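# Carry a carton around a corner onto taped spot

## Task

Bring the carton around the corner and set it on the area outlined in yellow tape. It must finish upright, lying entirely within the tape and not over its edge. It must not tip over or rest at a slant, and it has to stay there unaided: if only the robot is holding it in place at the end, the goal is not met.

## Robot and tools

ROBOT. A Hello Robot Stretch 3: a two-wheeled base (0.33 m long, 0.34 m wide), a lift that raises the arm along a mast, and one telescoping arm that reaches out to the robot's RIGHT side. The arm cannot move forward; to move the gripper forward or back, drive the base. Turns on the spot pivot about the point between the drive wheels, 0.05 m behind the front edge. Stowed (arm in, wrist folded) the turning sweep has a 0.28 m radius; an unfolded level gripper reaches beyond it. A loose object may occasionally get nudged by something outside the robot.

FRAMES. Base frame: origin on the floor between the drive wheels, x forward, y left, z up. hand_pose is reported in it, at the point where closed fingertips meet; with all wrist joints at zero its x axis is up, y points back along the arm toward the mast, z toward the rear. Odometry frame is the base frame as it was at scene start; heading is positive leftward, -3.142 to 3.142. Odometry counts wheel turns, so slipping looks like travel.

TOOL execute_actions. Argument "actions": a list holding exactly one action (or empty, which just reports state and images). An action may contain "base", "joints", both, and optionally "contact_limits"; its motions start at once and may finish at different times. Optional "cameras": list of head_camera, nav_camera, wrist_camera or all (omitted/null/["all"] gives all, [] gives none). Images come from the end of the call; the pictures line gives their order.
- base: exactly one key. {"translate_m": d} is a relative drive of d metres straight from the current base position, forward positive, range -1 to 1. {"rotate_rad": d} is a relative turn in place, counter-clockwise (left) positive, range -3.2 to 3.2. No sideways motion. Base offsets count from the base position in the last reported state.
- joints: a dict of absolute targets by name (not offsets): lift_m 0 to 1.1 m (arm height); arm_m 0 to 0.52 m (extension); wrist_yaw_rad -1.345 to 4.42 (0 along the arm, positive toward the front, 3.0 folded over the base); wrist_pitch_rad -1.57 to 0.451 (0 level, negative fingertips down); wrist_roll_rad -2.911 to 2.911 (0 fingers side by side, level); gripper_m -0.089 to 0.179 (larger is wider; actual tip gap is 0.007 less when nearly shut, 0.025 less when wide, zero below 0.007); head_pan_rad -3.953 to 1.73 (0 forward, positive left, -1.57 looks along the arm); head_tilt_rad -1.53 to 0.419 (negative down). Done tolerances: ±0.004 for lift, arm, gripper; ±0.02 for yaw, roll, head; ±0.05 for pitch.
- contact_limits: {"arm_m": n}, n a motor_effort percentage 1 to 100, stops the arm motion (contact_stop) at that effort; it also caps holding force until the next action. Too low stops immediately; values above the maximum are cut.
Omitted joints or base may still drive toward an earlier target without this showing in the status. Unknown keys or out-of-range numbers reject the whole call, nothing moves. After a call reports a stop, later motion calls in the same reply are skipped. Each action ends within 15 s.

OTHER TOOLS. wait {"seconds": 0 to 10}: commands nothing and returns state and images. zoom_image {"camera", "region": [x0,y0,x1,y1]} in pixels of that camera's latest full image, at most 504x504. finished_scene {"scene": n} ends the scene irreversibly after the last command has been held and reports success; the carton must already be in place and stay so. Replying with no tool call ends everything. Between replies the robot keeps holding the last command.

RESULTS. base_status/joint_status: done, off_target (stopped short, may still push), contact_stop, time_out, torque_fault (the last three drop the target; the joint holds where it stopped unless slack or off). on_its_own covers uncommanded things; its "held at" is a target, not a position. Arm and lift stop on firm contact and go slack until recommanded; a slack lift may sink under load or be pushed up when fingertips close on a surface. Base, wrist and head never contact-stop; they keep pushing. A wrist servo pushed hard for several seconds switches off for 10 s (limp). motor_effort: percent of max, positive toward higher values, bracket shows the peak; readings have fixed bias and noise; positive wheel effort drives forward. lidar_m: 12 distances from the base origin, 30-degree sectors starting straight ahead and going counter-clockwise (4th left, 7th behind, 10th right), plane 0.17 m up, range 0.15 to 12 m, "-" nothing; blind to clear objects and low things, partly blocked by the mast and by the robot when the lift is low. wrist_depth_mm (45 to 1000) and head_depth_mm (280 to 4000, sideways image): 7x7 grids of median depth from top left. base_tilt in degrees, forward/right positive, with a fixed offset up to about 4 degrees. turned_by_wheels and turned_by_imu: turn since last result. Camera calibration gives K and T_world_to_cam (base frame to camera); the wrist camera's pose error grows with arm extension.

SPEED. Base is fast (0.30 m/s, 1.9 rad/s) only when stowed: lift_m under 0.30, arm_m under 0.03, wrist_yaw_rad over 2.54; otherwise 0.10 m/s and 0.63 rad/s.

GRIPPING. Close below the object's width (lower squeezes harder); open at least 0.02 past the contact value to release. Neither reading nor status proves a grasp; check images. Overly hard squeezing triggers a stall guard that weakens the hold; send a new value to regrip.

SAFETY. Fold or unfold the wrist only with lift_m 0.32 to 0.95, wrist_pitch_rad -0.4, roll near 0; once folded, lift may go down to 0.25. If yaw is below -0.4 keep pitch at -0.5 or lower. Pushing an immovable thing with the gripper above about 0.45 m can tip the robot, more so with a raised contact limit or a second push. Don't drive while holding or pushing something fixed, and avoid snagging furniture, especially reversing. If tilted, reverse the last move in small steps, pull the gripper free, and lower lift to about 0.2. Avoid dropping, slamming, hard hits or hard shoves, and keep the carton upright.

Each tool is called after "Emit:" as a command line: name --argument value for each argument, lists and objects as JSON in quotes; but a table of rows of numbers goes row by row, as --pt "numbers of a row", without its own name.

## Session

Emit:
execute_actions --actions '[]'

Scene clock: 0.00 s.
base_odometry: x=+0.000 y=+0.000 heading=+0.000 (m, m, rad; odometry frame)
turned_by_wheels: +0.000 (rad since the last result)
turned_by_imu: +0.000 (rad since the last result)
base_tilt: forward=-0.1 right=-0.1 (deg)
lidar_m: 0.68 0.95 1.64 1.05 0.78 0.75 0.78 0.67 0.65 0.68 0.68 0.66
head_depth_mm: 595 592 591 590 585 585 585 / 628 625 624 622 620 618 615 / 666 663 659 660 657 652 650 / 706 706 703 701 697 699 693 / 756 754 750 747 746 742 741 / 812 808 808 800 801 792 790 / 877 872 865 861 860 854 854
base_status: not commanded
joint_positions: lift_m=+0.543 arm_m=+0.002 wrist_yaw_rad=+2.871 wrist_pitch_rad=-0.426 wrist_roll_rad=-0.006 gripper_m=+0.037 head_pan_rad=-0.017 head_tilt_rad=+0.004
joint_status: not commanded
motor_effort: left_wheel=+0 right_wheel=+0 lift_m=+25 arm_m=-1 wrist_yaw_rad=+0 wrist_pitch_rad=+8 wrist_roll_rad=+1 gripper_m=+0 head_pan_rad=+0 head_tilt_rad=+2 (%)
hand_pose: x=+0.0384 y=+0.0685 z=+0.5539 quat_wxyz=(+0.242, +0.703, +0.056, +0.667) (m; base frame)
wrist_depth_mm: - 946 - - - - - / - - - - - - - / - - - - - - 960 / 728 - - - - - 922 / 766 - 950 955 972 993 896 / 749 - 762 794 823 828 810 / 661 672 675 694 700 707 711
pictures: head_camera (sideways: a quarter turn clockwise sets it upright), nav_camera (sideways: a quarter turn counterclockwise sets it upright), wrist_camera
Images, in order (width x height): head_camera 896x504, nav_camera 672x504, wrist_camera 644x364.

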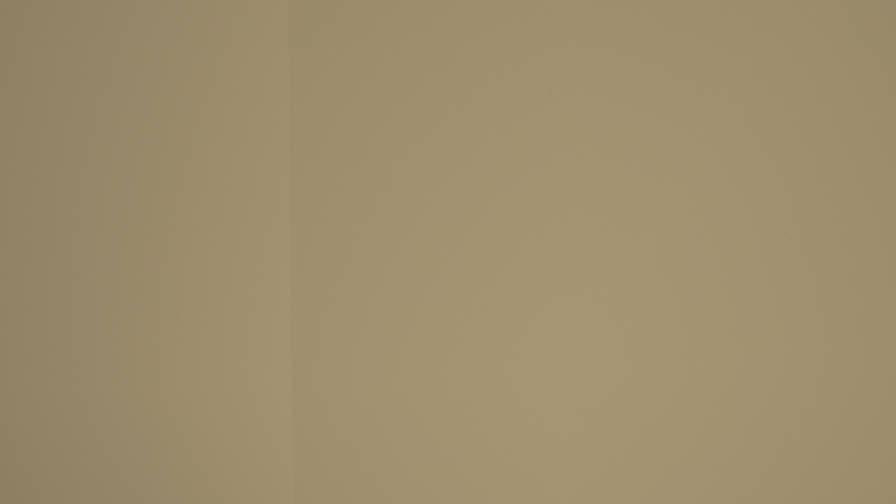

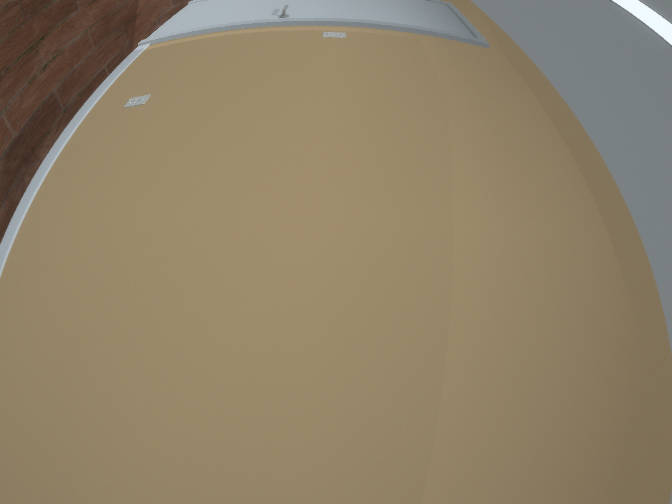

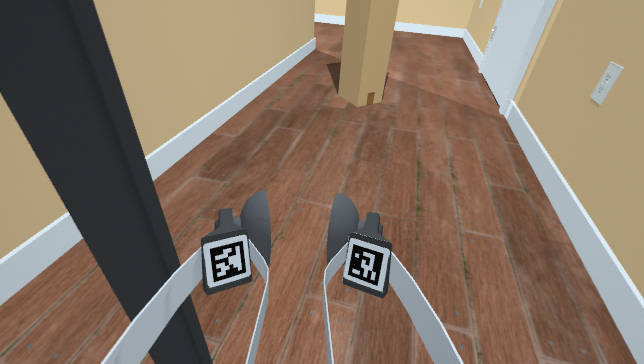

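Emit:
execute_actions --actions '[{"base":{"rotate_rad":1.15},"joints":{"head_tilt_rad":-0.6,"lift_m":0.27,"wrist_yaw_rad":3.0}}]'

Scene clock: 5.80 s.
base_odometry: x=+0.000 y=+0.000 heading=+1.150 (m, m, rad; odometry frame)
turned_by_wheels: +1.150 (rad since the last result)
turned_by_imu: +1.145 (rad since the last result)
base_tilt: forward=-0.1 right=-0.1 (deg)
lidar_m: 1.63 0.96 0.76 0.75 0.81 0.66 0.65 0.70 0.67 0.66 0.71 1.07
head_depth_mm: 2427 2341 2308 2165 1799 1444 1211 / 3261 3587 3313 2394 1815 1450 1220 / 3375 3634 3515 2413 1805 1443 1221 / 3369 3487 1675 1874 1824 1454 1219 / 3316 3652 3138 2319 1826 1466 1222 / 3282 2367 2407 2250 1826 1472 1224 / 1718 1733 1765 1763 1711 1484 1226
base_status: done
joint_positions: lift_m=+0.270 arm_m=+0.002 wrist_yaw_rad=+2.997 wrist_pitch_rad=-0.428 wrist_roll_rad=-0.006 gripper_m=+0.037 head_pan_rad=-0.017 head_tilt_rad=-0.592
joint_status: all done
motor_effort: left_wheel=-5(9) right_wheel=+7(13) lift_m=+22(22) arm_m=-1(1) wrist_yaw_rad=+2(2) wrist_pitch_rad=+8(8) wrist_roll_rad=+1(0) gripper_m=+0(0) head_pan_rad=+0(0) head_tilt_rad=-3(29) (%)
hand_pose: x=+0.0109 y=+0.0741 z=+0.2806 quat_wxyz=(+0.200, +0.698, +0.101, +0.681) (m; base frame)
wrist_depth_mm: 710 - 723 726 724 730 754 / 765 - 785 779 801 825 830 / 772 - 832 839 859 893 904 / 629 640 674 687 711 713 767 / 526 528 - 564 578 582 606 / 463 - - - 482 495 502 / - - - 405 414 422 434
pictures: head_camera (sideways: a quarter turn clockwise sets it upright), nav_camera (sideways: a quarter turn counterclockwise sets it upright), wrist_camera
camera_calibration (this result's frames):
head_camera: T_world_to_cam=[[-0.507765, 0.0642276, -0.859098, 1.14202], [0.0866895, 0.995965, 0.0232226, -0.0401004], [0.857123, -0.0626831, -0.511284, 0.619626], [0, 0, 0, 1]] pos_world=[0.0522585, 0.00542949, 1.29884]
nav_camera: T_world_to_cam=[[0.554823, 0.0407202, 0.830971, -1.04279], [-0.0193755, -0.997898, 0.0618367, -0.0228345], [0.831743, -0.0504089, -0.552868, 0.670319], [0, 0, 0, 1]] pos_world=[0.0205912, 0.0534663, 1.23854]
wrist_camera: T_world_to_cam=[[0.986509, -0.153221, 0.0576458, -0.0266657], [-0.0474328, -0.604552, -0.795152, 0.297647], [0.156684, 0.78169, -0.603664, 0.269956], [0, 0, 0, 1]] pos_world=[-0.00187351, -0.0351647, 0.401175]
Images, in order (width x height): head_camera 896x504, nav_camera 672x504, wrist_camera 644x364.

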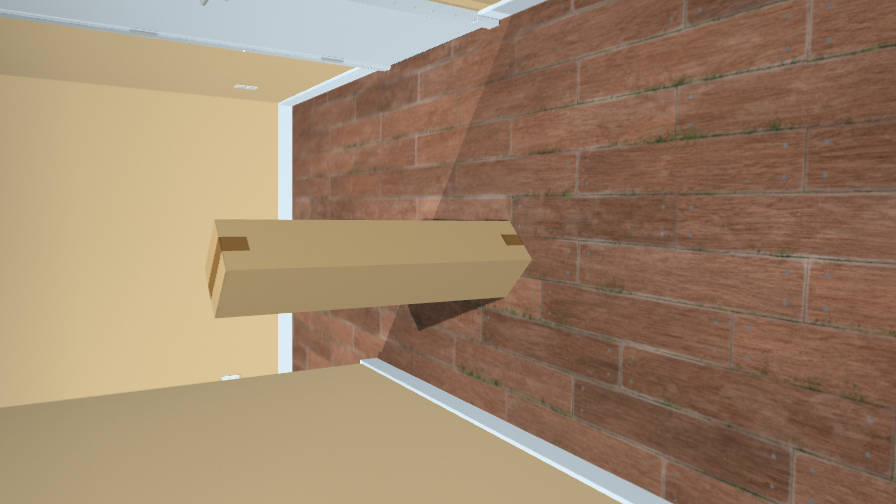

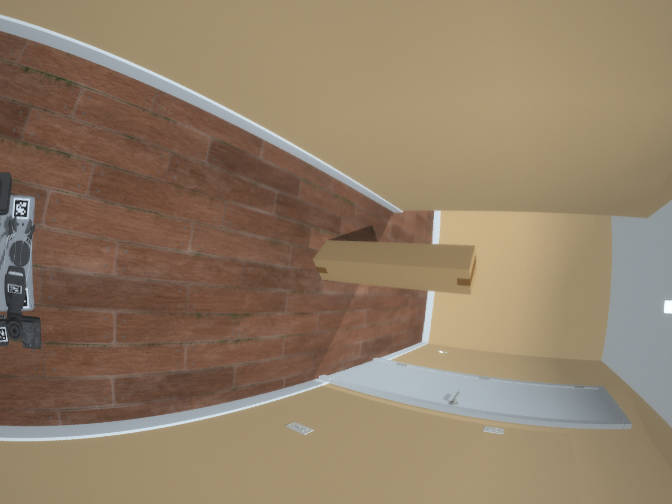

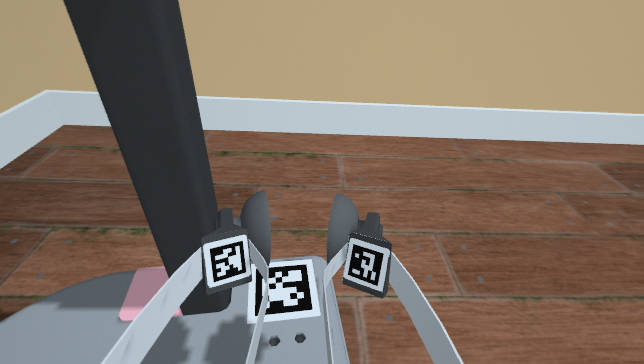

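Emit:
execute_actions --actions '[{"base":{"translate_m":1.0},"joints":{"head_tilt_rad":-0.9,"head_pan_rad":0.3}}]'

Scene clock: 16.57 s.
base_odometry: x=+0.409 y=+0.913 heading=+1.149 (m, m, rad; odometry frame)
turned_by_wheels: +0.000 (rad since the last result)
turned_by_imu: +0.000 (rad since the last result)
base_tilt: forward=-0.1 right=-0.2 (deg)
lidar_m: 0.63 0.81 0.64 0.63 0.68 1.02 1.65 0.99 0.79 0.78 0.84 1.23
head_depth_mm: 2516 664 709 921 1419 1239 1095 / 2657 693 735 868 1155 1239 1095 / 2762 2596 1929 1075 1272 1234 1095 / 1470 1702 1913 1679 1423 1238 1095 / 1167 1308 1478 1608 1424 1242 1093 / 970 1057 1180 1313 1369 1242 1092 / 830 894 973 1068 1186 1214 1102
base_status: done
joint_positions: lift_m=+0.270 arm_m=+0.002 wrist_yaw_rad=+2.998 wrist_pitch_rad=-0.428 wrist_roll_rad=-0.006 gripper_m=+0.037 head_pan_rad=+0.293 head_tilt_rad=-0.889
joint_status: all done
motor_effort: left_wheel=-5(10) right_wheel=+7(17) lift_m=+22(21) arm_m=-1(1) wrist_yaw_rad=+1(1) wrist_pitch_rad=+8(8) wrist_roll_rad=+1(0) gripper_m=+0(0) head_pan_rad=+5(35) head_tilt_rad=-4(23) (%)
hand_pose: x=+0.0107 y=+0.0741 z=+0.2806 quat_wxyz=(+0.199, +0.698, +0.101, +0.681) (m; base frame)
wrist_depth_mm: 599 - 614 626 618 627 624 / 662 - 672 691 694 681 683 / 715 - 708 752 751 761 768 / 648 642 673 684 711 721 744 / 526 533 - 558 584 596 597 / 459 - - - 482 497 501 / - - - 408 413 425 428
pictures: head_camera (sideways: a quarter turn clockwise sets it upright), nav_camera (sideways: a quarter turn counterclockwise sets it upright), wrist_camera
camera_calibration (this result's frames):
head_camera: T_world_to_cam=[[-0.722572, -0.160045, -0.672515, 0.900121], [-0.217927, 0.975963, 0.00188833, -0.0104624], [0.656047, 0.147924, -0.740081, 0.918478], [0, 0, 0, 1]] pos_world=[0.0455568, 0.0184062, 1.28511]
nav_camera: T_world_to_cam=[[0.725561, 0.271399, 0.632379, -0.785007], [0.303633, -0.950915, 0.0597323, -0.0220414], [0.61755, 0.148672, -0.772352, 0.957112], [0, 0, 0, 1]] pos_world=[-0.0148022, 0.0497952, 1.23697]
wrist_camera: T_world_to_cam=[[0.986618, -0.152515, 0.057647, -0.0265601], [-0.0470216, -0.604697, -0.795066, 0.297595], [0.156119, 0.781716, -0.603777, 0.269991], [0, 0, 0, 1]] pos_world=[-0.00195254, -0.0351521, 0.401153]
Images, in order (width x height): head_camera 896x504, nav_camera 672x504, wrist_camera 644x364.

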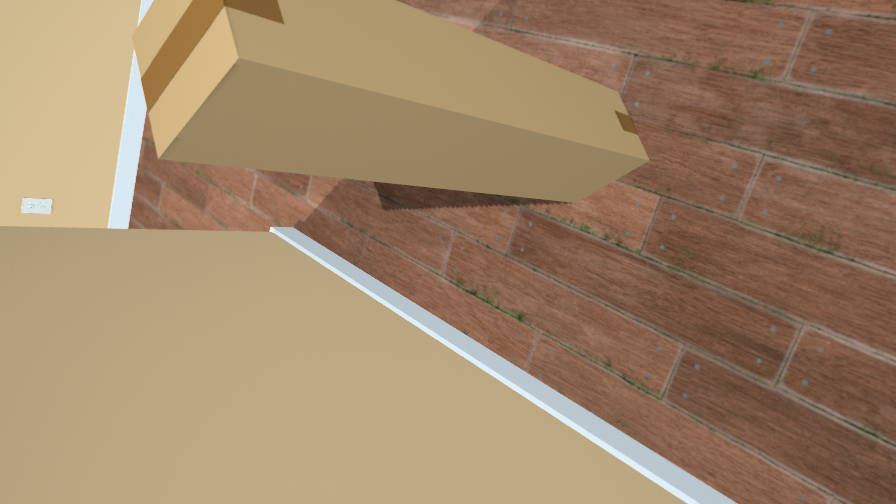

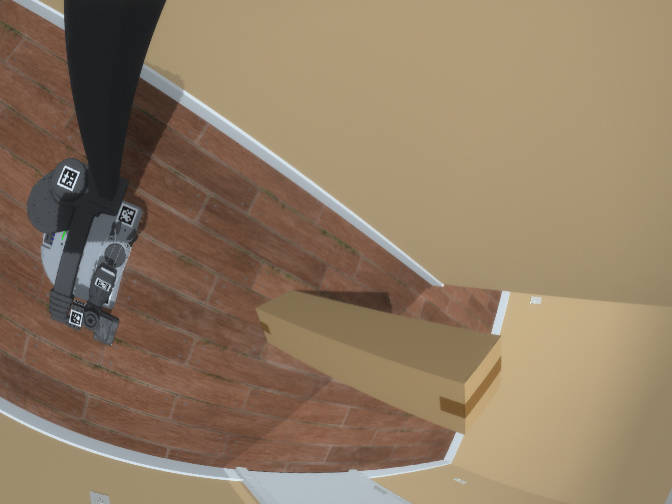

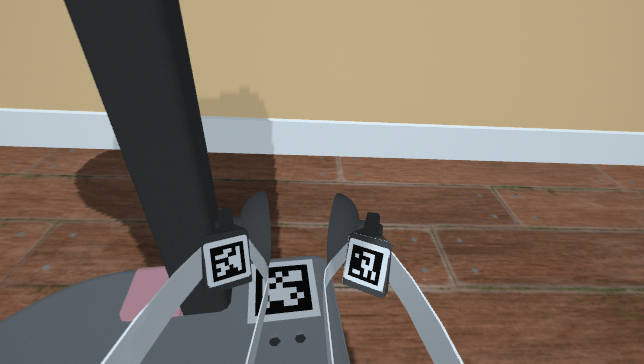

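Emit:
execute_actions --actions '[{"base":{"rotate_rad":-0.08},"joints":{"head_tilt_rad":-1.1,"head_pan_rad":0,"lift_m":0.33}}]' --cameras '[]'

Emit:
execute_actions --actions '[{"base":{"translate_m":0.85}}]' --cameras '["head_camera","nav_camera"]'

Scene clock: 32.70 s.
base_odometry: x=+0.409 y=+0.913 heading=+1.070 (m, m, rad; odometry frame)
turned_by_wheels: -0.080 (rad since the last result)
turned_by_imu: -0.080 (rad since the last result)
base_tilt: forward=-0.1 right=-0.1 (deg)
lidar_m: 0.63 0.87 0.65 0.63 0.66 0.93 1.65 1.06 0.80 0.78 0.81 1.13
head_depth_mm: 2141 1915 1642 1451 1302 1186 1080 / 2246 1904 1644 1450 1294 1179 1096 / 724 1817 1612 1446 1306 1175 1106 / 609 729 921 1250 1301 1170 1107 / 604 727 954 1380 1302 1167 1110 / 675 1791 1645 1446 1299 1176 1069 / 2171 1764 1614 1453 1295 1176 1073
base_status: done
joint_positions: lift_m=+0.330 arm_m=+0.002 wrist_yaw_rad=+2.998 wrist_pitch_rad=-0.428 wrist_roll_rad=-0.006 gripper_m=+0.037 head_pan_rad=+0.007 head_tilt_rad=-1.086
joint_status: all done
motor_effort: left_wheel=+4(6) right_wheel=-6(5) lift_m=+28(29) arm_m=-1(1) wrist_yaw_rad=+1(1) wrist_pitch_rad=+9(9) wrist_roll_rad=+1(0) gripper_m=+0(0) head_pan_rad=-4(34) head_tilt_rad=-6(24) (%)
hand_pose: x=+0.0107 y=+0.0740 z=+0.3402 quat_wxyz=(+0.200, +0.697, +0.101, +0.681) (m; base frame)
wrist_depth_mm: 559 - 588 628 635 656 668 / 614 - 648 685 705 744 765 / 684 - 736 748 782 816 864 / 715 732 780 782 825 848 865 / 606 606 - 645 669 677 698 / 509 516 - 536 548 563 575 / 458 - - 472 485 483 495
pictures: none
No camera images: the call's "cameras" was empty. Leave "cameras" out to get every camera's image.

Scene clock: 42.20 s.
base_odometry: x=+0.817 y=+1.658 heading=+1.070 (m, m, rad; odometry frame)
turned_by_wheels: +0.000 (rad since the last result)
turned_by_imu: +0.000 (rad since the last result)
base_tilt: forward=-0.2 right=-0.1 (deg)
lidar_m: - 0.16 0.62 0.60 0.63 0.89 2.50 1.11 0.83 0.78 0.83 0.15
head_depth_mm: 2049 1891 1654 1454 1300 1174 1075 / 2065 1897 1647 1457 1260 1185 1100 / 2060 1905 1652 1448 329 1147 1109 / 2053 1893 1637 362 323 301 975 / 2065 1910 1623 361 323 292 - / 2071 1899 1644 361 323 305 1073 / 2078 1888 1617 361 324 1161 1074
base_status: done
joint_positions: lift_m=+0.330 arm_m=+0.002 wrist_yaw_rad=+2.998 wrist_pitch_rad=-0.428 wrist_roll_rad=-0.006 gripper_m=+0.037 head_pan_rad=+0.007 head_tilt_rad=-1.087
joint_status: not commanded
motor_effort: left_wheel=+8(19) right_wheel=+1(11) lift_m=+28(28) arm_m=-1(1) wrist_yaw_rad=+1(1) wrist_pitch_rad=+9(9) wrist_roll_rad=+0(1) gripper_m=+0(0) head_pan_rad=-4(4) head_tilt_rad=-6(6) (%)
hand_pose: x=+0.0107 y=+0.0740 z=+0.3402 quat_wxyz=(+0.200, +0.697, +0.101, +0.681) (m; base frame)
wrist_depth_mm: 544 - 577 593 601 617 58 / 600 - 619 650 672 671 61 / 650 - 693 710 765 75 65 / 691 703 741 771 791 81 70 / 610 620 - 639 642 88 75 / 510 525 - 548 116 96 81 / 462 - - 469 453 106 88
pictures: head_camera (sideways: a quarter turn clockwise sets it upright), nav_camera (sideways: a quarter turn counterclockwise sets it upright)
camera_calibration (this result's frames):
head_camera: T_world_to_cam=[[-0.856136, 0.0494835, -0.514377, 0.694904], [0.0651964, 0.997794, -0.0125252, 0.0065739], [0.512622, -0.0442587, -0.857473, 1.07198], [0, 0, 0, 1]] pos_world=[0.0449846, 0.00649869, 1.27672]
nav_camera: T_world_to_cam=[[0.881848, 0.0564453, 0.468143, -0.572], [0.0344625, -0.997869, 0.0553984, -0.0147424], [0.470273, -0.0327196, -0.881914, 1.10043], [0, 0, 0, 1]] pos_world=[-0.0125787, 0.0535816, 1.23908]
Images, in order (width x height): head_camera 896x504, nav_camera 672x504.

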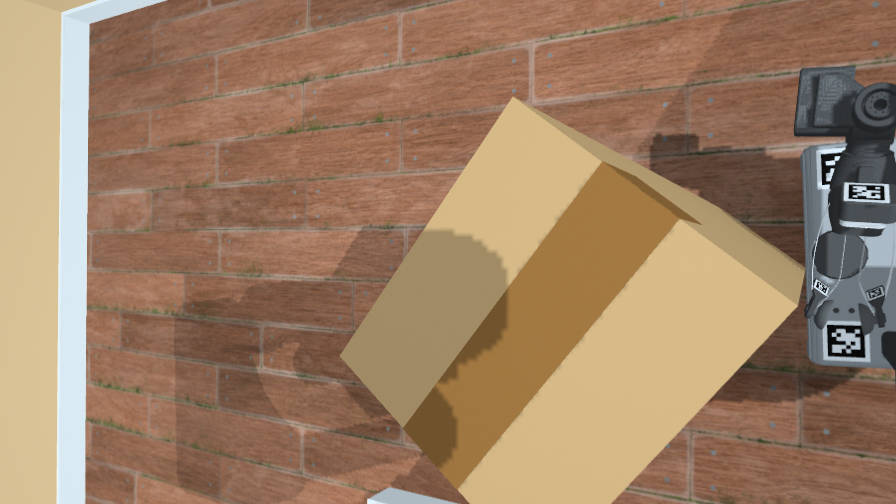

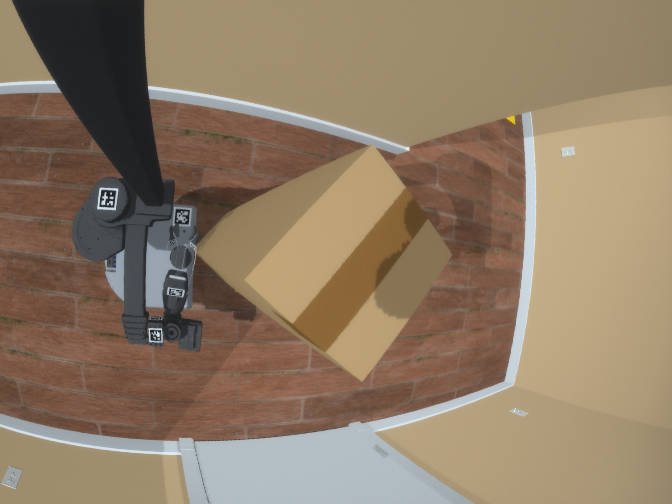

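Emit:
execute_actions --actions '[{"base":{"translate_m":1.0},"joints":{"head_pan_rad":0.9,"head_tilt_rad":-0.8}}]' --cameras '["head_camera","nav_camera"]'

Scene clock: 70.27 s.
base_odometry: x=+1.297 y=+2.535 heading=+1.070 (m, m, rad; odometry frame)
turned_by_wheels: +0.000 (rad since the last result)
turned_by_imu: +0.000 (rad since the last result)
base_tilt: forward=-0.2 right=-0.1 (deg)
lidar_m: 1.27 - 0.15 0.20 0.59 0.83 2.58 1.13 0.85 0.83 0.89 1.25
head_depth_mm: 1238 1358 1509 1676 1491 329 291 / 1362 1504 1678 1781 1497 329 292 / 1500 1699 1934 1827 388 329 292 / 1707 1934 2177 1830 1503 330 292 / 1924 2251 2313 1823 1514 330 295 / 2240 2699 2316 1843 1521 1284 1101 / 2501 2768 2325 1833 1519 1293 1103
base_status: done
joint_positions: lift_m=+0.330 arm_m=+0.002 wrist_yaw_rad=+3.000 wrist_pitch_rad=-0.429 wrist_roll_rad=-0.006 gripper_m=+0.037 head_pan_rad=+0.893 head_tilt_rad=-0.802
joint_status: all done
motor_effort: left_wheel=+16(33) right_wheel=-3(7) lift_m=+28(28) arm_m=-1(1) wrist_yaw_rad=+0(1) wrist_pitch_rad=+9(9) wrist_roll_rad=+1(1) gripper_m=+0(0) head_pan_rad=+4(54) head_tilt_rad=+1(22) (%)
hand_pose: x=+0.0102 y=+0.0741 z=+0.3402 quat_wxyz=(+0.199, +0.697, +0.102, +0.681) (m; base frame)
wrist_depth_mm: 507 - 559 - 120 73 52 / 559 - 609 - 121 73 52 / 608 - 677 965 123 74 55 / 663 674 699 744 124 74 60 / 604 611 - 633 115 75 71 / 515 519 - 540 116 83 85 / 456 - - 260 145 97 107
pictures: head_camera (sideways: a quarter turn clockwise sets it upright), nav_camera (sideways: a quarter turn counterclockwise sets it upright)
camera_calibration (this result's frames):
head_camera: T_world_to_cam=[[-0.467496, -0.49242, -0.734146, 0.978881], [-0.731305, 0.682001, 0.00824334, -0.0156049], [0.496629, 0.540738, -0.678942, 0.839934], [0, 0, 0, 1]] pos_world=[0.0290763, 0.0384789, 1.28904]
nav_camera: T_world_to_cam=[[0.409181, 0.58862, 0.697207, -0.867551], [0.784316, -0.617364, 0.0609085, -0.0265117], [0.466283, 0.521908, -0.714277, 0.882512], [0, 0, 0, 1]] pos_world=[-0.0357214, 0.0337, 1.23684]
Images, in order (width x height): head_camera 896x504, nav_camera 672x504.

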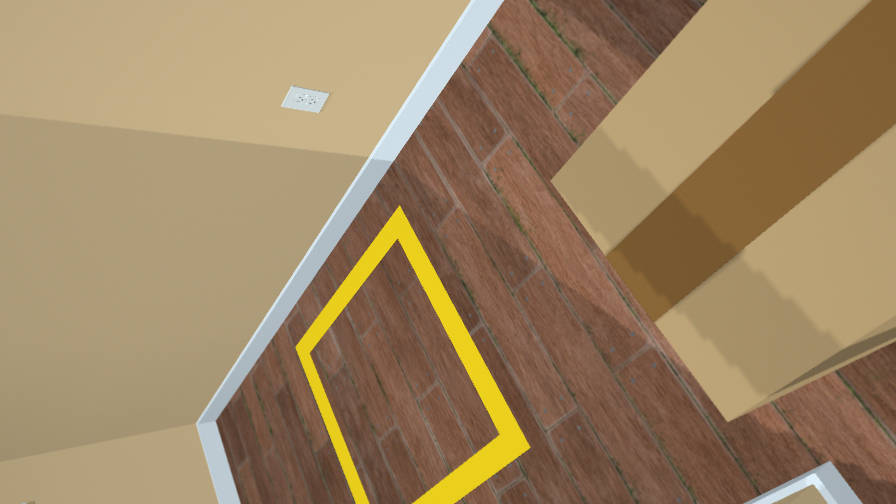

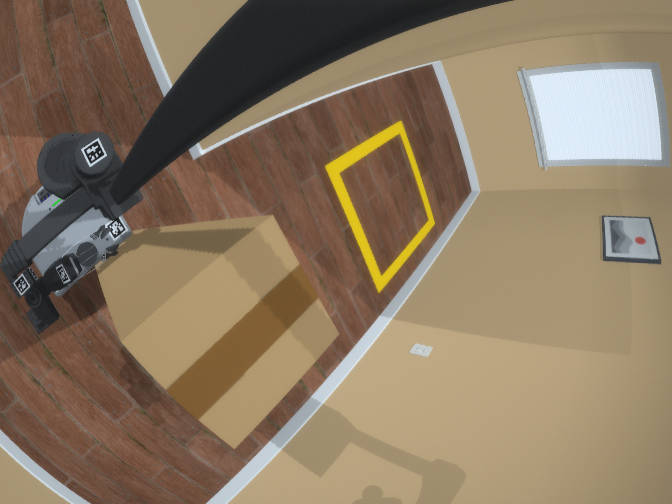

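Emit:
execute_actions --actions '[{"base":{"translate_m":-0.5},"joints":{"head_pan_rad":0,"head_tilt_rad":-1.2,"lift_m":0.27}}]' --cameras '[]'

Emit:
execute_actions --actions '[{"base":{"rotate_rad":-0.6}}]' --cameras '[]'

Emit:
execute_actions --actions '[{"base":{"translate_m":0.6}}]' --cameras '[]'

Emit:
execute_actions --actions '[{"base":{"rotate_rad":1.75}}]' --cameras '["head_camera","nav_camera"]'

Scene clock: 85.50 s.
base_odometry: x=+1.057 y=+2.097 heading=+1.070 (m, m, rad; odometry frame)
turned_by_wheels: +0.000 (rad since the last result)
turned_by_imu: +0.000 (rad since the last result)
base_tilt: forward=-0.2 right=-0.1 (deg)
lidar_m: 0.55 0.57 0.60 0.58 0.61 0.86 2.68 1.13 0.83 0.81 0.85 1.22
head_depth_mm: 1733 1677 1527 1372 1267 1168 1084 / 1741 1679 1521 1379 1256 1179 1095 / 1749 1684 1519 1377 1262 1171 - / 1695 1659 1496 1350 1262 1178 - / 520 643 840 1223 1259 1169 - / 519 643 838 1346 1257 1162 1097 / 519 1604 1500 1361 1244 1158 1084
base_status: done
joint_positions: lift_m=+0.270 arm_m=+0.002 wrist_yaw_rad=+3.000 wrist_pitch_rad=-0.429 wrist_roll_rad=-0.006 gripper_m=+0.037 head_pan_rad=+0.007 head_tilt_rad=-1.186
joint_status: all done
motor_effort: left_wheel=+3(12) right_wheel=-4(13) lift_m=+21(25) arm_m=-1(1) wrist_yaw_rad=+0(0) wrist_pitch_rad=+9(9) wrist_roll_rad=+1(1) gripper_m=+0(1) head_pan_rad=-4(53) head_tilt_rad=-6(26) (%)
hand_pose: x=+0.0102 y=+0.0741 z=+0.2804 quat_wxyz=(+0.199, +0.697, +0.102, +0.681) (m; base frame)
wrist_depth_mm: 526 - 544 579 591 - - / 576 - 614 622 648 - - / 630 - 675 700 728 939 - / 632 642 675 700 702 732 747 / 522 525 - 560 573 591 599 / 456 - - - 490 493 492 / - - - 411 411 417 425
pictures: none
No camera images: the call's "cameras" was empty. Leave "cameras" out to get every camera's image.

Scene clock: 86.97 s.
base_odometry: x=+1.057 y=+2.097 heading=+0.471 (m, m, rad; odometry frame)
turned_by_wheels: -0.600 (rad since the last result)
turned_by_imu: -0.597 (rad since the last result)
base_tilt: forward=-0.1 right=-0.1 (deg)
lidar_m: 1.13 0.55 0.56 0.61 0.58 0.60 0.80 1.96 1.22 0.85 0.81 0.83
head_depth_mm: 955 1087 1256 1359 1264 1166 1082 / 1079 1263 1450 1377 1266 1183 1094 / 1229 1465 1511 1379 1252 1179 - / 1460 1616 1509 1374 1261 1174 - / 1736 1686 1516 1370 1257 1176 - / 1802 1671 1505 1371 1250 1157 1098 / 1702 1663 1505 1103 1233 1156 1087
base_status: done
joint_positions: lift_m=+0.270 arm_m=+0.002 wrist_yaw_rad=+3.000 wrist_pitch_rad=-0.429 wrist_roll_rad=-0.006 gripper_m=+0.037 head_pan_rad=+0.007 head_tilt_rad=-1.186
joint_status: not commanded
motor_effort: left_wheel=+5(12) right_wheel=-6(14) lift_m=+22(22) arm_m=-1(1) wrist_yaw_rad=+0(0) wrist_pitch_rad=+9(9) wrist_roll_rad=+1(1) gripper_m=+0(0) head_pan_rad=-5(5) head_tilt_rad=-6(6) (%)
hand_pose: x=+0.0102 y=+0.0741 z=+0.2804 quat_wxyz=(+0.199, +0.697, +0.102, +0.681) (m; base frame)
wrist_depth_mm: 432 - 603 - - 486 414 / 467 - 674 - - 519 448 / 498 - 730 842 919 553 898 / 522 587 675 690 667 584 724 / 517 532 - 559 580 593 602 / 458 - - - 481 493 496 / - - - 412 415 420 430
pictures: none
No camera images: the call's "cameras" was empty. Leave "cameras" out to get every camera's image.

Scene clock: 90.60 s.
base_odometry: x=+1.592 y=+2.369 heading=+0.471 (m, m, rad; odometry frame)
turned_by_wheels: +0.000 (rad since the last result)
turned_by_imu: +0.000 (rad since the last result)
base_tilt: forward=-0.1 right=-0.1 (deg)
lidar_m: 0.69 1.26 1.29 0.36 0.36 0.93 1.24 2.33 0.72 0.50 0.49 0.52
head_depth_mm: 577 659 767 919 1134 1162 1085 / 652 758 903 1125 1244 1177 1094 / 751 892 1104 1344 1267 1182 - / 877 1078 1388 1379 1262 1174 - / 1056 1370 1505 1366 1254 1173 - / 1268 1549 1520 1381 1256 1163 1097 / 1212 1439 1505 1377 1248 1163 1031
base_status: done
joint_positions: lift_m=+0.270 arm_m=+0.002 wrist_yaw_rad=+3.000 wrist_pitch_rad=-0.429 wrist_roll_rad=-0.006 gripper_m=+0.037 head_pan_rad=+0.007 head_tilt_rad=-1.186
joint_status: not commanded
motor_effort: left_wheel=+4(13) right_wheel=-7(12) lift_m=+21(21) arm_m=-1(1) wrist_yaw_rad=+0(0) wrist_pitch_rad=+9(9) wrist_roll_rad=+1(1) gripper_m=-1(0) head_pan_rad=-4(4) head_tilt_rad=-6(6) (%)
hand_pose: x=+0.0102 y=+0.0741 z=+0.2804 quat_wxyz=(+0.199, +0.697, +0.102, +0.681) (m; base frame)
wrist_depth_mm: - - 369 - - - 937 / - - 406 - - - 971 / 750 - 452 882 910 971 986 / 633 641 499 690 725 737 757 / 520 535 - 566 583 588 590 / 457 - - - 488 494 499 / - - - 407 413 421 429
pictures: none
No camera images: the call's "cameras" was empty. Leave "cameras" out to get every camera's image.

Scene clock: 92.90 s.
base_odometry: x=+1.592 y=+2.369 heading=+2.221 (m, m, rad; odometry frame)
turned_by_wheels: +1.750 (rad since the last result)
turned_by_imu: +1.741 (rad since the last result)
base_tilt: forward=-0.1 right=-0.1 (deg)
lidar_m: 0.35 0.35 0.98 1.52 1.29 0.61 0.50 0.51 0.55 0.85 1.26 1.37
head_depth_mm: 1713 1695 1520 1375 1265 1164 1079 / 1862 1686 1524 1376 1257 1177 1087 / 1898 498 1468 1371 1254 1180 - / 471 438 562 818 1243 1181 - / 470 428 516 740 1247 1182 - / 469 423 672 1364 1259 1163 1094 / 1813 1643 1371 1366 1252 1155 1079
base_status: done
joint_positions: lift_m=+0.270 arm_m=+0.002 wrist_yaw_rad=+3.000 wrist_pitch_rad=-0.429 wrist_roll_rad=-0.006 gripper_m=+0.037 head_pan_rad=+0.006 head_tilt_rad=-1.186
joint_status: not commanded
motor_effort: left_wheel=-4(11) right_wheel=+6(18) lift_m=+21(22) arm_m=-1(1) wrist_yaw_rad=-1(0) wrist_pitch_rad=+9(9) wrist_roll_rad=+1(1) gripper_m=+0(0) head_pan_rad=-4(4) head_tilt_rad=-6(6) (%)
hand_pose: x=+0.0102 y=+0.0741 z=+0.2804 quat_wxyz=(+0.199, +0.697, +0.102, +0.681) (m; base frame)
wrist_depth_mm: - - - - - 883 697 / - - - - - 913 723 / 806 - 878 901 942 900 746 / 636 652 680 687 700 751 734 / 521 532 - 556 563 583 598 / 461 - - - 479 491 492 / - - - 410 412 424 347
pictures: head_camera (sideways: a quarter turn clockwise sets it upright), nav_camera (sideways: a quarter turn counterclockwise sets it upright)
camera_calibration (this result's frames):
head_camera: T_world_to_cam=[[-0.902811, 0.0496202, -0.427165, 0.581589], [0.0641115, 0.99775, -0.0195991, 0.0157879], [0.425232, -0.0450805, -0.903961, 1.13292], [0, 0, 0, 1]] pos_world=[0.0422994, 0.00646162, 1.27286]
nav_camera: T_world_to_cam=[[0.923873, 0.0562653, 0.378542, -0.455551], [0.0393007, -0.997853, 0.0524, -0.0108614], [0.380677, -0.033534, -0.9241, 1.15579], [0, 0, 0, 1]] pos_world=[-0.0186829, 0.0535517, 1.24108]
Images, in order (width x height): head_camera 896x504, nav_camera 672x504.

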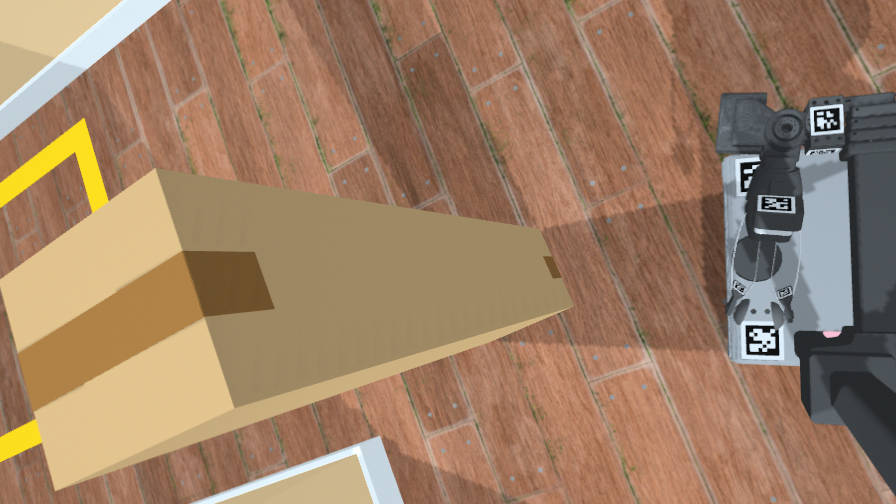

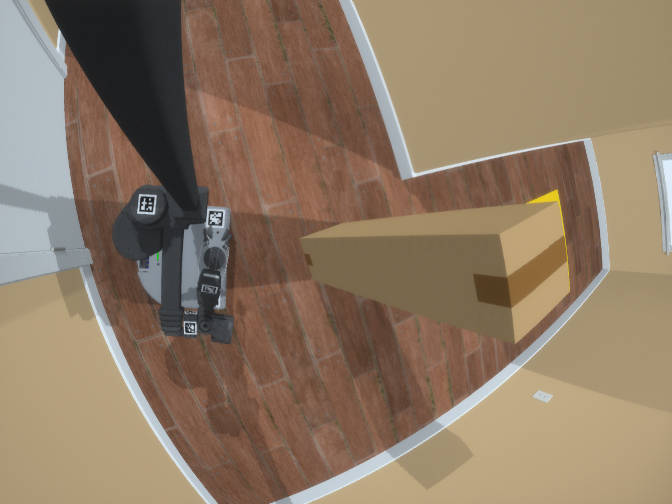

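Emit:
execute_actions --actions '[{"base":{"translate_m":1.0},"joints":{"lift_m":0.33}}]' --cameras '["nav_camera"]'

Emit:
execute_actions --actions '[{"base":{"translate_m":0.6}}]' --cameras '["head_camera","nav_camera"]'

Scene clock: 108.40 s.
base_odometry: x=+0.987 y=+3.165 heading=+2.221 (m, m, rad; odometry frame)
turned_by_wheels: +0.000 (rad since the last result)
turned_by_imu: +0.000 (rad since the last result)
base_tilt: forward=-0.1 right=-0.2 (deg)
lidar_m: - - 0.57 0.46 0.46 1.78 1.45 1.44 1.11 0.89 0.89 -
head_depth_mm: 1208 1355 1473 1383 1264 1170 1078 / 1425 1596 1508 1380 1263 1181 - / 1720 1686 1515 349 315 294 - / 1877 1690 1511 339 311 293 - / 1899 1673 1510 339 310 292 - / 1892 1687 1501 339 310 296 1102 / 1867 1677 1502 338 310 296 1090
base_status: done
joint_positions: lift_m=+0.330 arm_m=+0.002 wrist_yaw_rad=+3.002 wrist_pitch_rad=-0.429 wrist_roll_rad=-0.006 gripper_m=+0.037 head_pan_rad=+0.006 head_tilt_rad=-1.187
joint_status: all done
motor_effort: left_wheel=-2(16) right_wheel=+7(22) lift_m=+27(28) arm_m=-2(1) wrist_yaw_rad=-1(2) wrist_pitch_rad=+9(9) wrist_roll_rad=+0(1) gripper_m=+1(1) head_pan_rad=-4(4) head_tilt_rad=-6(6) (%)
hand_pose: x=+0.0098 y=+0.0741 z=+0.3402 quat_wxyz=(+0.198, +0.697, +0.103, +0.681) (m; base frame)
wrist_depth_mm: - - 449 513 118 72 52 / - - 495 572 120 73 53 / 916 957 547 631 122 74 53 / 725 742 605 680 124 74 53 / 600 620 - 632 116 75 54 / 512 527 - 545 116 76 54 / 462 - - 256 144 77 54
pictures: nav_camera (sideways: a quarter turn counterclockwise sets it upright)
camera_calibration (this result's frames):
nav_camera: T_world_to_cam=[[0.924065, 0.0562537, 0.378074, -0.454943], [0.0393134, -0.997853, 0.0523834, -0.0108398], [0.380209, -0.0335422, -0.924292, 1.15604], [0, 0, 0, 1]] pos_world=[-0.018713, 0.0535519, 1.24109]
Images, in order (width x height): nav_camera 672x504.

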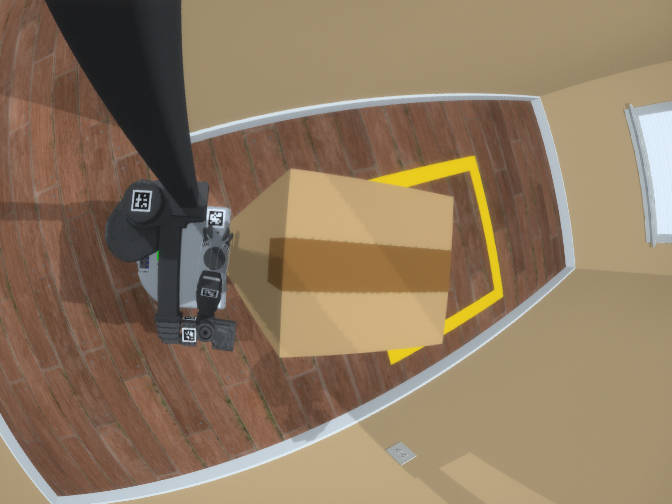

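Scene clock: 115.40 s.
base_odometry: x=+0.624 y=+3.643 heading=+2.220 (m, m, rad; odometry frame)
turned_by_wheels: +0.000 (rad since the last result)
turned_by_imu: +0.000 (rad since the last result)
base_tilt: forward=-0.1 right=-0.1 (deg)
lidar_m: - - 0.84 0.68 0.68 0.74 2.02 1.69 0.84 0.67 0.67 -
head_depth_mm: 904 1016 1144 1291 1252 1174 1080 / 1065 1217 1399 1383 1263 1180 - / 1294 1514 1519 349 315 294 - / 1614 1671 1511 340 311 294 - / 1809 1667 1507 339 310 293 - / 1741 1680 1512 339 310 296 1103 / 1657 1653 1503 339 309 296 1088
base_status: done
joint_positions: lift_m=+0.330 arm_m=+0.002 wrist_yaw_rad=+3.002 wrist_pitch_rad=-0.429 wrist_roll_rad=-0.006 gripper_m=+0.037 head_pan_rad=+0.006 head_tilt_rad=-1.187
joint_status: not commanded
motor_effort: left_wheel=+0(9) right_wheel=+8(16) lift_m=+27(28) arm_m=-1(1) wrist_yaw_rad=-2(1) wrist_pitch_rad=+9(9) wrist_roll_rad=+1(0) gripper_m=+1(1) head_pan_rad=-4(4) head_tilt_rad=-6(6) (%)
hand_pose: x=+0.0098 y=+0.0741 z=+0.3402 quat_wxyz=(+0.198, +0.697, +0.103, +0.681) (m; base frame)
wrist_depth_mm: 514 - 641 753 118 72 52 / 559 - 735 843 120 73 53 / 599 637 801 923 122 74 53 / 636 683 761 800 124 75 53 / 603 612 - 637 115 75 54 / 519 520 - 543 116 76 54 / 454 - - 257 145 77 54
pictures: head_camera (sideways: a quarter turn clockwise sets it upright), nav_camera (sideways: a quarter turn counterclockwise sets it upright)
camera_calibration (this result's frames):
head_camera: T_world_to_cam=[[-0.903026, 0.0496314, -0.426709, 0.580996], [0.0641155, 0.997749, -0.0196348, 0.0158343], [0.424774, -0.0450894, -0.904176, 1.1332], [0, 0, 0, 1]] pos_world=[0.0422848, 0.00646102, 1.27284]
nav_camera: T_world_to_cam=[[0.924065, 0.0562536, 0.378074, -0.454943], [0.0393133, -0.997853, 0.0523834, -0.0108398], [0.380209, -0.0335423, -0.924292, 1.15604], [0, 0, 0, 1]] pos_world=[-0.018713, 0.0535519, 1.24109]
Images, in order (width x height): head_camera 896x504, nav_camera 672x504.

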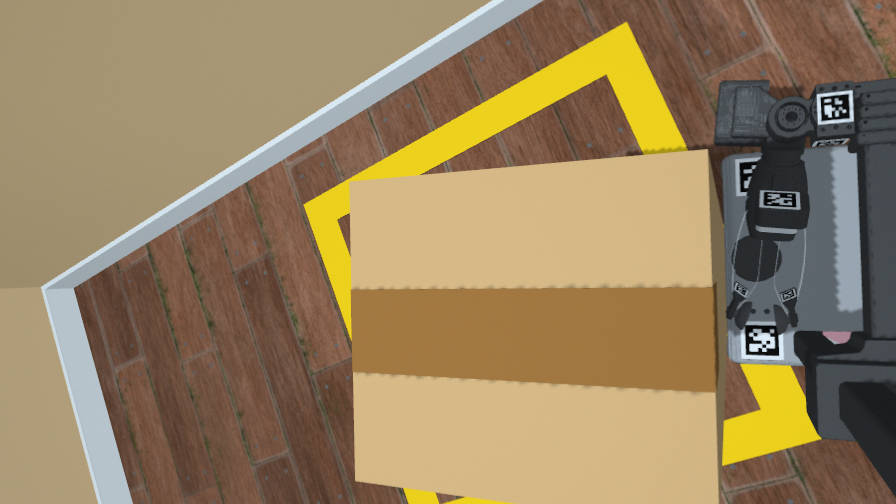

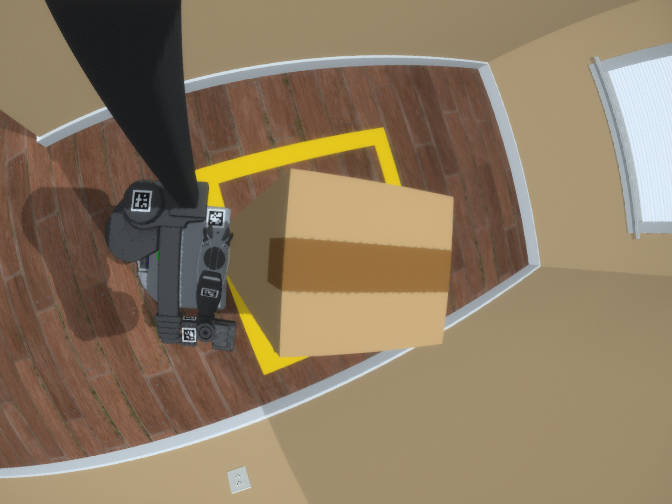

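Emit:
execute_actions --actions '[{"base":{"translate_m":0.3}}]' --cameras '[]'

Emit:
execute_actions --actions '[{"base":{"translate_m":-0.05}}]' --cameras '["nav_camera"]'

Emit:
finished_scene --scene 1

Scene clock: 127.17 s.
base_odometry: x=+0.443 y=+3.882 heading=+2.220 (m, m, rad; odometry frame)
turned_by_wheels: +0.000 (rad since the last result)
turned_by_imu: +0.000 (rad since the last result)
base_tilt: forward=-0.1 right=-0.1 (deg)
lidar_m: - - 0.99 0.80 0.79 0.86 2.30 1.41 0.70 0.56 0.55 -
head_depth_mm: 754 839 947 1091 1219 1166 1082 / 886 1006 1166 1328 1266 1170 - / 1068 1256 1434 349 315 295 - / 1351 1618 1519 340 311 293 - / 1527 1672 1514 339 310 293 - / 1466 1649 1509 338 310 296 1102 / 1388 1607 1511 338 310 295 1088
base_status: done
joint_positions: lift_m=+0.330 arm_m=+0.002 wrist_yaw_rad=+3.002 wrist_pitch_rad=-0.429 wrist_roll_rad=-0.006 gripper_m=+0.037 head_pan_rad=+0.006 head_tilt_rad=-1.187
joint_status: not commanded
motor_effort: left_wheel=+0(8) right_wheel=+10(16) lift_m=+27(28) arm_m=-1(1) wrist_yaw_rad=-1(1) wrist_pitch_rad=+9(9) wrist_roll_rad=+1(1) gripper_m=+1(0) head_pan_rad=-5(4) head_tilt_rad=-5(6) (%)
hand_pose: x=+0.0098 y=+0.0741 z=+0.3402 quat_wxyz=(+0.198, +0.697, +0.103, +0.681) (m; base frame)
wrist_depth_mm: 599 - 776 871 118 73 52 / 645 - 839 973 120 73 53 / 697 733 916 - 122 74 53 / 705 735 777 770 124 74 53 / 604 613 - 640 115 75 54 / 512 527 - 543 116 76 54 / 459 - - 257 145 77 54
pictures: none
No camera images: the call's "cameras" was empty. Leave "cameras" out to get every camera's image.

Scene clock: 128.87 s.
base_odometry: x=+0.473 y=+3.842 heading=+2.220 (m, m, rad; odometry frame)
turned_by_wheels: +0.000 (rad since the last result)
turned_by_imu: +0.000 (rad since the last result)
base_tilt: forward=-0.1 right=-0.1 (deg)
lidar_m: - - 0.15 0.78 0.77 0.84 2.26 1.46 0.72 0.58 0.57 0.63
head_depth_mm: 777 871 985 1121 1247 1165 1084 / 913 1044 1209 1341 1267 1174 - / 1107 1298 1406 350 324 1172 - / 1406 1616 374 340 318 890 - / 1573 1673 373 339 318 846 - / 1502 1657 373 338 318 1142 1101 / 1439 1622 1464 339 318 1159 1086
base_status: done
joint_positions: lift_m=+0.330 arm_m=+0.002 wrist_yaw_rad=+3.002 wrist_pitch_rad=-0.429 wrist_roll_rad=-0.006 gripper_m=+0.037 head_pan_rad=+0.006 head_tilt_rad=-1.187
joint_status: not commanded
motor_effort: left_wheel=-4(9) right_wheel=+6(6) lift_m=+27(27) arm_m=-2(2) wrist_yaw_rad=-1(2) wrist_pitch_rad=+9(9) wrist_roll_rad=+1(0) gripper_m=+0(1) head_pan_rad=-4(4) head_tilt_rad=-6(6) (%)
hand_pose: x=+0.0098 y=+0.0741 z=+0.3402 quat_wxyz=(+0.198, +0.697, +0.103, +0.681) (m; base frame)
wrist_depth_mm: 573 - 751 869 - 139 100 / 622 - 816 936 - 140 101 / 664 737 901 983 - 141 101 / 705 742 779 793 759 143 102 / 599 617 - 641 220 144 103 / 516 518 - 542 223 146 103 / 458 - - 469 278 147 104
pictures: nav_camera (sideways: a quarter turn counterclockwise sets it upright)
camera_calibration (this result's frames):
nav_camera: T_world_to_cam=[[0.924065, 0.0562535, 0.378074, -0.454943], [0.0393132, -0.997853, 0.0523834, -0.0108398], [0.380209, -0.0335423, -0.924292, 1.15604], [0, 0, 0, 1]] pos_world=[-0.0187129, 0.0535519, 1.24109]
Images, in order (width x height): nav_camera 672x504.

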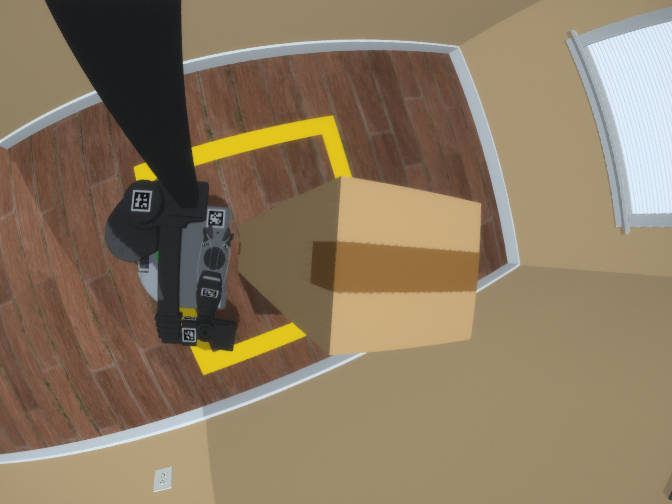

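The scene is finished: the task was done.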